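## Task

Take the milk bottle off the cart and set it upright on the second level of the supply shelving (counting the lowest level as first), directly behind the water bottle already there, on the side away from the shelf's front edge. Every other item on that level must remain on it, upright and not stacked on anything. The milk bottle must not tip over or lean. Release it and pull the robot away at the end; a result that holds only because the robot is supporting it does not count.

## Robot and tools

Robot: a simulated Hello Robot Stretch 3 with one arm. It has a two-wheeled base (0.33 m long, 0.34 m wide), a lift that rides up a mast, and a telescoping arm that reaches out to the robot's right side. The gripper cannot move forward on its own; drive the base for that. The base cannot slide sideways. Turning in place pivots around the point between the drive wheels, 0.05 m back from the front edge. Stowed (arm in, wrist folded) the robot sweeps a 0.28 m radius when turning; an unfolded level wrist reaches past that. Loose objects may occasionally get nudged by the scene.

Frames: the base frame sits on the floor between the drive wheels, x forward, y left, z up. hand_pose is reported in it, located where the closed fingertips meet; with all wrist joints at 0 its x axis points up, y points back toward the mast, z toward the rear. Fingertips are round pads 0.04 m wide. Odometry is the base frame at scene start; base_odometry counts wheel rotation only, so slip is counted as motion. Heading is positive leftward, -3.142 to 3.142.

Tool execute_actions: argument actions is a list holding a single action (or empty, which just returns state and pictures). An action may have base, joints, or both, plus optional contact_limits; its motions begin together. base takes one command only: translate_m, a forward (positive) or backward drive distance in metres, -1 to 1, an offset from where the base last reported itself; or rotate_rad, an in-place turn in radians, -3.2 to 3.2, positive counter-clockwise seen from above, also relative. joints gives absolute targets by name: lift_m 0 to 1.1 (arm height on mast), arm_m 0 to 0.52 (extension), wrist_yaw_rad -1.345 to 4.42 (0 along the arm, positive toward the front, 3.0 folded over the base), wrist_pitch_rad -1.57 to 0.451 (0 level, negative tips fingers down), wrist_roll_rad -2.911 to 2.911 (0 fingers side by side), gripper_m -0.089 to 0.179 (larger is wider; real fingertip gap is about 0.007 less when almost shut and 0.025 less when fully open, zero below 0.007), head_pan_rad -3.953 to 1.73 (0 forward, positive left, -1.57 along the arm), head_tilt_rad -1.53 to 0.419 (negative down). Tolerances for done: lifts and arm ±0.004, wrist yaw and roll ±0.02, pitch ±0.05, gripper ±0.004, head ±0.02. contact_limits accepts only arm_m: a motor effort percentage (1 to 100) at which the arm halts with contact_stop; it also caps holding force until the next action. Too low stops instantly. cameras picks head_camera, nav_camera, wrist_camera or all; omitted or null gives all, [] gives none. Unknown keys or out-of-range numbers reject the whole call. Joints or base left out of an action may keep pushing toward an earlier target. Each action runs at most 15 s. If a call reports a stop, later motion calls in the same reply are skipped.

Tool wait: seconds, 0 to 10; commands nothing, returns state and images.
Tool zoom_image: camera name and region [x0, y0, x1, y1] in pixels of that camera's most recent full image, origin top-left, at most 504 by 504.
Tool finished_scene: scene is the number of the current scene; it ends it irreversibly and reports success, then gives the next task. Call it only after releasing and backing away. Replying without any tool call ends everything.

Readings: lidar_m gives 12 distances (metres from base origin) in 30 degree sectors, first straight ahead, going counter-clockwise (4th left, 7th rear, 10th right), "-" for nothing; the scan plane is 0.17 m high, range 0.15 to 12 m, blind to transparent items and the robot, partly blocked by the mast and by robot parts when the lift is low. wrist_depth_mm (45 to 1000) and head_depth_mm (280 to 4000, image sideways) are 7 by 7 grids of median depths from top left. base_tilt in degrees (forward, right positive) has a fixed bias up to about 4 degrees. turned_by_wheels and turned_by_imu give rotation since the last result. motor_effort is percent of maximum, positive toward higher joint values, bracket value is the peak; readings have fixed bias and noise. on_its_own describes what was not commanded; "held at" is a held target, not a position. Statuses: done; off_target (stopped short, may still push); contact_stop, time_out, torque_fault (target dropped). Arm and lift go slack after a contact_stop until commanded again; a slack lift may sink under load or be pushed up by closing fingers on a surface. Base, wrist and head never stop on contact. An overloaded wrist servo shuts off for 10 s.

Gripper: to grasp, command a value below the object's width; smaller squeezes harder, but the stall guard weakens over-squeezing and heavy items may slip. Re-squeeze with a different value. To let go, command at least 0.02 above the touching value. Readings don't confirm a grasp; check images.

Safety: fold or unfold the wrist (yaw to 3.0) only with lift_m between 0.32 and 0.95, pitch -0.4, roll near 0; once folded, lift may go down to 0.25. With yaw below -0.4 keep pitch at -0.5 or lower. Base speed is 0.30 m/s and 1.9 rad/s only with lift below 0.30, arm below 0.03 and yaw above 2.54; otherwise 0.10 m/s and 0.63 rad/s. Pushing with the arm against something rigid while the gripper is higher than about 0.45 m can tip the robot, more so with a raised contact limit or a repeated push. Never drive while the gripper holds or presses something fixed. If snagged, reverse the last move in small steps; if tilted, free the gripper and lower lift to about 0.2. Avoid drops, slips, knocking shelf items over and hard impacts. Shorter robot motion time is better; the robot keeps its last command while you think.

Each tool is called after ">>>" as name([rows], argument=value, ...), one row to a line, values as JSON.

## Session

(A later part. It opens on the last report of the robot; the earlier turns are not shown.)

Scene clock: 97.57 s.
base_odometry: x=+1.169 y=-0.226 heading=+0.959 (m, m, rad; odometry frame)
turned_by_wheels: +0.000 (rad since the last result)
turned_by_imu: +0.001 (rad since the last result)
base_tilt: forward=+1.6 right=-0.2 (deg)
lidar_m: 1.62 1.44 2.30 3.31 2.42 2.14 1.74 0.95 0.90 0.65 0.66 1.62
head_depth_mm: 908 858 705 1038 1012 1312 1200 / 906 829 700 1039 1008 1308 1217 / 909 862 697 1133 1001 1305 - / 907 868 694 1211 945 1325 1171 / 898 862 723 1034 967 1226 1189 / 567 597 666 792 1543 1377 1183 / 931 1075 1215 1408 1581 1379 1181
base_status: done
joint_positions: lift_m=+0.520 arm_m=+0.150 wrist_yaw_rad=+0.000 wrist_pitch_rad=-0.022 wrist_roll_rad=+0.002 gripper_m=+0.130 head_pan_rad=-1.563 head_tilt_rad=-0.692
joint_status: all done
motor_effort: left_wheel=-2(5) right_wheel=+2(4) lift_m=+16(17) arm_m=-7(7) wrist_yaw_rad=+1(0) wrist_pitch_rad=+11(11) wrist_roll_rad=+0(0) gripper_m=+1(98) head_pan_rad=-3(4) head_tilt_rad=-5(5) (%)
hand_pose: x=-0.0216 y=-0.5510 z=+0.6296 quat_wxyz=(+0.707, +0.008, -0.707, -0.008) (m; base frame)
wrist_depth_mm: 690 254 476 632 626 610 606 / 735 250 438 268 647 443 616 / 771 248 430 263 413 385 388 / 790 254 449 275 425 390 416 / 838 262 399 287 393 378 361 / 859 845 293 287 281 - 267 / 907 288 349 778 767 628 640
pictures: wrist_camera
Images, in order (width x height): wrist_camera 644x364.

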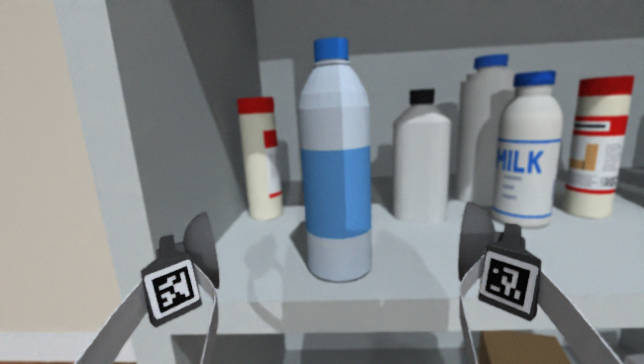

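>>> execute_actions([
  {"joints":{"arm_m":0.3}},
], cameras=[])

>>> execute_actions([
  {"joints":{"gripper_m":0.02}},
], cameras=[])

>>> execute_actions([
  {"joints":{"lift_m":0.54}},
], cameras=[])

>>> execute_actions([
  {"base":{"translate_m":-0.24}},
], cameras=[])

>>> execute_actions([
  {"joints":{"lift_m":0.522}},
], cameras=[])

>>> execute_actions([
  {"joints":{"gripper_m":0.13}},
], cameras=[])

>>> execute_actions([
  {"joints":{"arm_m":0}},
], cameras=["head_camera"])

Scene clock: 105.73 s.
base_odometry: x=+1.169 y=-0.226 heading=+0.959 (m, m, rad; odometry frame)
turned_by_wheels: +0.000 (rad since the last result)
turned_by_imu: +0.000 (rad since the last result)
base_tilt: forward=+1.6 right=-0.2 (deg)
lidar_m: 1.62 1.44 2.30 3.33 2.42 2.14 1.74 0.96 0.81 0.65 0.66 1.62
head_depth_mm: 901 857 706 1042 1010 1315 1197 / 905 825 699 1036 1005 1313 1218 / 909 862 696 1135 1002 - 1188 / 911 869 693 1205 947 1279 1187 / 897 860 723 1038 972 1238 1189 / 567 598 665 790 1548 1379 1187 / 928 1072 1220 1402 1590 1371 1179
base_status: not commanded
joint_positions: lift_m=+0.520 arm_m=+0.300 wrist_yaw_rad=+0.000 wrist_pitch_rad=-0.021 wrist_roll_rad=+0.002 gripper_m=+0.130 head_pan_rad=-1.563 head_tilt_rad=-0.692
joint_status: all done
motor_effort: left_wheel=-2(2) right_wheel=+2(2) lift_m=+17(17) arm_m=+5(7) wrist_yaw_rad=+1(0) wrist_pitch_rad=+11(11) wrist_roll_rad=+0(0) gripper_m=+0(1) head_pan_rad=-4(3) head_tilt_rad=-5(5) (%)
hand_pose: x=-0.0215 y=-0.7003 z=+0.6296 quat_wxyz=(+0.707, +0.008, -0.707, -0.008) (m; base frame)
wrist_depth_mm: 186 255 483 116 491 482 476 / 185 253 382 110 501 492 291 / 183 251 292 111 255 307 245 / 182 248 305 116 263 261 246 / 181 244 316 121 274 331 249 / 179 215 280 127 251 - 250 / 174 222 228 133 208 212 208
pictures: none
No camera images: the call's "cameras" was empty. Leave "cameras" out to get every camera's image.

Scene clock: 107.33 s.
base_odometry: x=+1.169 y=-0.226 heading=+0.959 (m, m, rad; odometry frame)
turned_by_wheels: +0.000 (rad since the last result)
turned_by_imu: +0.000 (rad since the last result)
base_tilt: forward=+1.6 right=-0.2 (deg)
lidar_m: 1.62 1.44 2.30 3.32 2.42 2.14 1.75 0.95 0.81 0.65 0.66 1.62
head_depth_mm: 909 856 706 1037 1009 1307 1190 / 907 826 700 1033 1006 1319 1223 / 911 862 696 1133 1002 - 1191 / 910 867 694 1201 939 1276 1195 / 895 860 724 1037 969 1244 1186 / 568 597 666 791 1535 1377 1185 / 926 1072 1217 1411 1589 1370 1186
base_status: not commanded
joint_positions: lift_m=+0.520 arm_m=+0.300 wrist_yaw_rad=+0.001 wrist_pitch_rad=-0.021 wrist_roll_rad=+0.002 gripper_m=+0.021 head_pan_rad=-1.563 head_tilt_rad=-0.692
joint_status: all done
motor_effort: left_wheel=-2(2) right_wheel=+1(1) lift_m=+16(17) arm_m=+4(5) wrist_yaw_rad=-1(0) wrist_pitch_rad=+11(11) wrist_roll_rad=+0(0) gripper_m=-24(100) head_pan_rad=-3(4) head_tilt_rad=-5(5) (%)
hand_pose: x=-0.0213 y=-0.7003 z=+0.6296 quat_wxyz=(+0.707, +0.008, -0.707, -0.008) (m; base frame)
wrist_depth_mm: 187 255 483 112 480 485 474 / 185 252 382 106 498 492 291 / 184 249 292 108 256 305 245 / 182 248 305 112 263 261 247 / 180 244 317 117 124 322 251 / 179 242 277 122 130 272 248 / 178 214 227 128 200 214 208
pictures: none
No camera images: the call's "cameras" was empty. Leave "cameras" out to get every camera's image.

Scene clock: 108.27 s.
base_odometry: x=+1.169 y=-0.226 heading=+0.959 (m, m, rad; odometry frame)
turned_by_wheels: +0.000 (rad since the last result)
turned_by_imu: +0.000 (rad since the last result)
base_tilt: forward=+1.6 right=-0.2 (deg)
lidar_m: 1.62 1.44 2.30 3.32 2.42 2.15 1.75 0.95 0.81 0.65 0.66 1.62
head_depth_mm: 908 857 706 1033 1011 1310 1196 / 910 825 701 1039 1009 1317 1215 / 906 859 696 1130 1000 1241 1196 / 913 868 692 1203 942 1270 1186 / 899 858 720 1036 973 1241 1184 / 568 597 667 791 1536 1377 1180 / 930 1065 1219 1403 1588 1375 1181
base_status: not commanded
joint_positions: lift_m=+0.539 arm_m=+0.300 wrist_yaw_rad=+0.001 wrist_pitch_rad=-0.067 wrist_roll_rad=+0.002 gripper_m=+0.024 head_pan_rad=-1.563 head_tilt_rad=-0.692
joint_status: all done
on_its_own: wrist_pitch_rad is at rest, and its effort (+34) is outside its rest range (-20 to +32)
motor_effort: left_wheel=-2(2) right_wheel=+1(1) lift_m=+39(40) arm_m=+3(4) wrist_yaw_rad=+0(1) wrist_pitch_rad=+34(35) wrist_roll_rad=+0(0) gripper_m=-22(24) head_pan_rad=-4(4) head_tilt_rad=-5(5) (%)
hand_pose: x=-0.0213 y=-0.6987 z=+0.6368 quat_wxyz=(+0.706, +0.024, -0.707, -0.024) (m; base frame)
wrist_depth_mm: 186 254 481 112 480 475 467 / 185 252 381 106 493 327 288 / 183 250 292 107 256 305 245 / 182 247 309 112 265 264 246 / 181 245 322 117 125 321 252 / 179 242 - 122 130 275 252 / 178 219 233 128 206 220 214
pictures: none
No camera images: the call's "cameras" was empty. Leave "cameras" out to get every camera's image.

Scene clock: 111.73 s.
base_odometry: x=+1.031 y=-0.422 heading=+0.959 (m, m, rad; odometry frame)
turned_by_wheels: +0.000 (rad since the last result)
turned_by_imu: +0.000 (rad since the last result)
base_tilt: forward=+1.6 right=-0.2 (deg)
lidar_m: 1.86 1.66 2.61 3.33 2.11 1.95 1.51 1.53 0.79 0.75 0.74 1.62
head_depth_mm: 907 886 705 1105 1009 1277 1197 / 909 878 699 1217 978 1301 1218 / 906 849 694 1167 1001 1243 1189 / 907 869 727 1005 943 1274 1191 / 911 858 726 1156 997 1303 1184 / 915 849 721 1192 993 1298 1189 / 913 904 713 1064 988 1219 1181
base_status: done
joint_positions: lift_m=+0.539 arm_m=+0.300 wrist_yaw_rad=+0.001 wrist_pitch_rad=-0.067 wrist_roll_rad=+0.002 gripper_m=+0.024 head_pan_rad=-1.563 head_tilt_rad=-0.692
joint_status: not commanded
on_its_own: wrist_pitch_rad is at rest, and its effort (+34) is outside its rest range (-20 to +32)
motor_effort: left_wheel=-2(6) right_wheel=+2(1) lift_m=+40(39) arm_m=+4(3) wrist_yaw_rad=+0(1) wrist_pitch_rad=+34(34) wrist_roll_rad=+0(0) gripper_m=-23(22) head_pan_rad=-4(4) head_tilt_rad=-5(5) (%)
hand_pose: x=-0.0213 y=-0.6987 z=+0.6367 quat_wxyz=(+0.706, +0.024, -0.707, -0.024) (m; base frame)
wrist_depth_mm: 441 500 495 112 481 479 466 / 442 525 514 106 245 501 471 / 445 544 265 107 244 518 209 / 442 545 274 112 255 494 201 / 361 421 284 117 125 363 201 / 312 306 - 123 130 274 205 / 242 239 233 128 206 218 207
pictures: none
No camera images: the call's "cameras" was empty. Leave "cameras" out to get every camera's image.

Scene clock: 112.63 s.
base_odometry: x=+1.031 y=-0.422 heading=+0.959 (m, m, rad; odometry frame)
turned_by_wheels: +0.000 (rad since the last result)
turned_by_imu: +0.000 (rad since the last result)
base_tilt: forward=+1.6 right=-0.2 (deg)
lidar_m: 1.85 1.66 2.60 3.32 2.10 1.95 1.50 1.53 0.79 0.75 0.74 1.62
head_depth_mm: 907 888 706 1109 1010 1283 1200 / 915 878 700 1212 979 1312 1224 / 911 851 698 1170 1003 - 1193 / 913 868 731 1010 945 1276 1193 / 912 860 727 1161 997 1300 1189 / 915 848 720 1197 995 1303 1181 / 914 907 717 1061 989 1217 1185
base_status: not commanded
joint_positions: lift_m=+0.522 arm_m=+0.300 wrist_yaw_rad=+0.001 wrist_pitch_rad=-0.029 wrist_roll_rad=+0.002 gripper_m=+0.024 head_pan_rad=-1.563 head_tilt_rad=-0.692
joint_status: all done
motor_effort: left_wheel=-2(2) right_wheel=+2(2) lift_m=+17(35) arm_m=+4(4) wrist_yaw_rad=+0(0) wrist_pitch_rad=+15(34) wrist_roll_rad=+0(0) gripper_m=-22(22) head_pan_rad=-3(4) head_tilt_rad=-5(5) (%)
hand_pose: x=-0.0213 y=-0.7001 z=+0.6296 quat_wxyz=(+0.707, +0.011, -0.707, -0.010) (m; base frame)
wrist_depth_mm: 442 507 505 111 490 481 475 / 435 523 521 106 246 498 468 / 444 542 265 107 244 516 207 / 442 562 272 111 255 519 203 / 365 425 280 117 125 356 202 / 310 302 276 122 129 271 204 / 236 233 228 128 200 213 201
pictures: none
No camera images: the call's "cameras" was empty. Leave "cameras" out to get every camera's image.

Scene clock: 114.20 s.
base_odometry: x=+1.031 y=-0.422 heading=+0.959 (m, m, rad; odometry frame)
turned_by_wheels: +0.000 (rad since the last result)
turned_by_imu: +0.000 (rad since the last result)
base_tilt: forward=+1.6 right=-0.2 (deg)
lidar_m: 1.85 1.66 2.61 3.33 2.10 1.95 1.51 1.53 0.79 0.75 0.74 1.62
head_depth_mm: 910 887 705 1108 1010 1281 1191 / 910 876 702 1212 977 1301 1217 / 912 846 697 1171 1001 - 1192 / 906 869 729 1008 943 1274 1190 / 912 857 724 1164 997 1301 1191 / 912 844 720 1201 996 1300 1187 / 915 906 717 1058 989 1213 1185
base_status: not commanded
joint_positions: lift_m=+0.522 arm_m=+0.300 wrist_yaw_rad=+0.001 wrist_pitch_rad=-0.023 wrist_roll_rad=+0.002 gripper_m=+0.130 head_pan_rad=-1.563 head_tilt_rad=-0.692
joint_status: all done
motor_effort: left_wheel=-2(2) right_wheel=+2(2) lift_m=+17(18) arm_m=+4(4) wrist_yaw_rad=+0(0) wrist_pitch_rad=+11(14) wrist_roll_rad=+0(0) gripper_m=+0(96) head_pan_rad=-4(4) head_tilt_rad=-5(5) (%)
hand_pose: x=-0.0213 y=-0.7003 z=+0.6313 quat_wxyz=(+0.707, +0.008, -0.707, -0.008) (m; base frame)
wrist_depth_mm: 443 509 505 117 489 482 477 / 435 525 519 110 502 502 470 / 445 548 271 111 245 515 210 / 441 560 273 115 254 529 203 / 365 443 283 120 266 407 201 / 315 320 287 126 253 - 203 / 239 229 230 132 202 214 201
pictures: none
No camera images: the call's "cameras" was empty. Leave "cameras" out to get every camera's image.

Scene clock: 117.63 s.
base_odometry: x=+1.031 y=-0.422 heading=+0.959 (m, m, rad; odometry frame)
turned_by_wheels: +0.000 (rad since the last result)
turned_by_imu: +0.000 (rad since the last result)
base_tilt: forward=+1.6 right=-0.2 (deg)
lidar_m: 1.86 1.66 2.61 3.32 2.11 1.95 1.51 1.54 0.79 0.75 0.74 1.62
head_depth_mm: 907 888 707 1102 1009 1280 1201 / 909 876 702 1209 981 1303 1195 / 911 850 697 1168 1003 1316 1195 / 909 871 728 1003 943 1306 1218 / 910 864 726 1161 995 1302 1190 / 915 849 721 1192 994 1301 1180 / 912 904 718 1066 989 1226 1181
base_status: not commanded
joint_positions: lift_m=+0.522 arm_m=+0.000 wrist_yaw_rad=+0.000 wrist_pitch_rad=-0.022 wrist_roll_rad=+0.002 gripper_m=+0.130 head_pan_rad=-1.563 head_tilt_rad=-0.692
joint_status: all done
motor_effort: left_wheel=-2(2) right_wheel=+2(2) lift_m=+17(17) arm_m=-7(6) wrist_yaw_rad=+0(1) wrist_pitch_rad=+11(12) wrist_roll_rad=+0(0) gripper_m=+0(0) head_pan_rad=-3(3) head_tilt_rad=-5(5) (%)
hand_pose: x=-0.0214 y=-0.4010 z=+0.6315 quat_wxyz=(+0.707, +0.008, -0.707, -0.008) (m; base frame)
wrist_depth_mm: 439 632 777 761 770 747 521 / 432 620 815 789 789 761 524 / 432 596 833 566 802 615 528 / 438 608 660 443 567 548 503 / 450 459 429 421 427 412 403 / - 529 953 951 917 - 542 / 973 637 851 811 752 668 500
pictures: head_camera (sideways: a quarter turn clockwise sets it upright)
Images, in order (width x height): head_camera 896x504.

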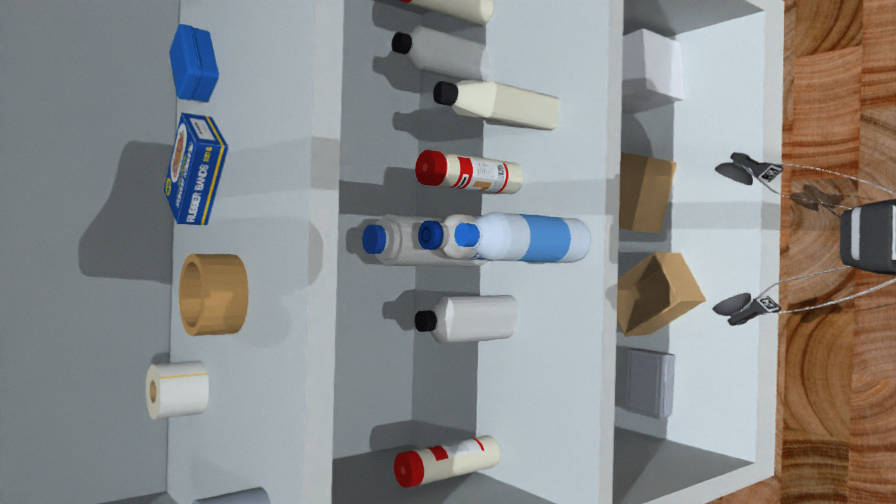

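>>> finished_scene(scene=2)

The scene is finished: the task was done.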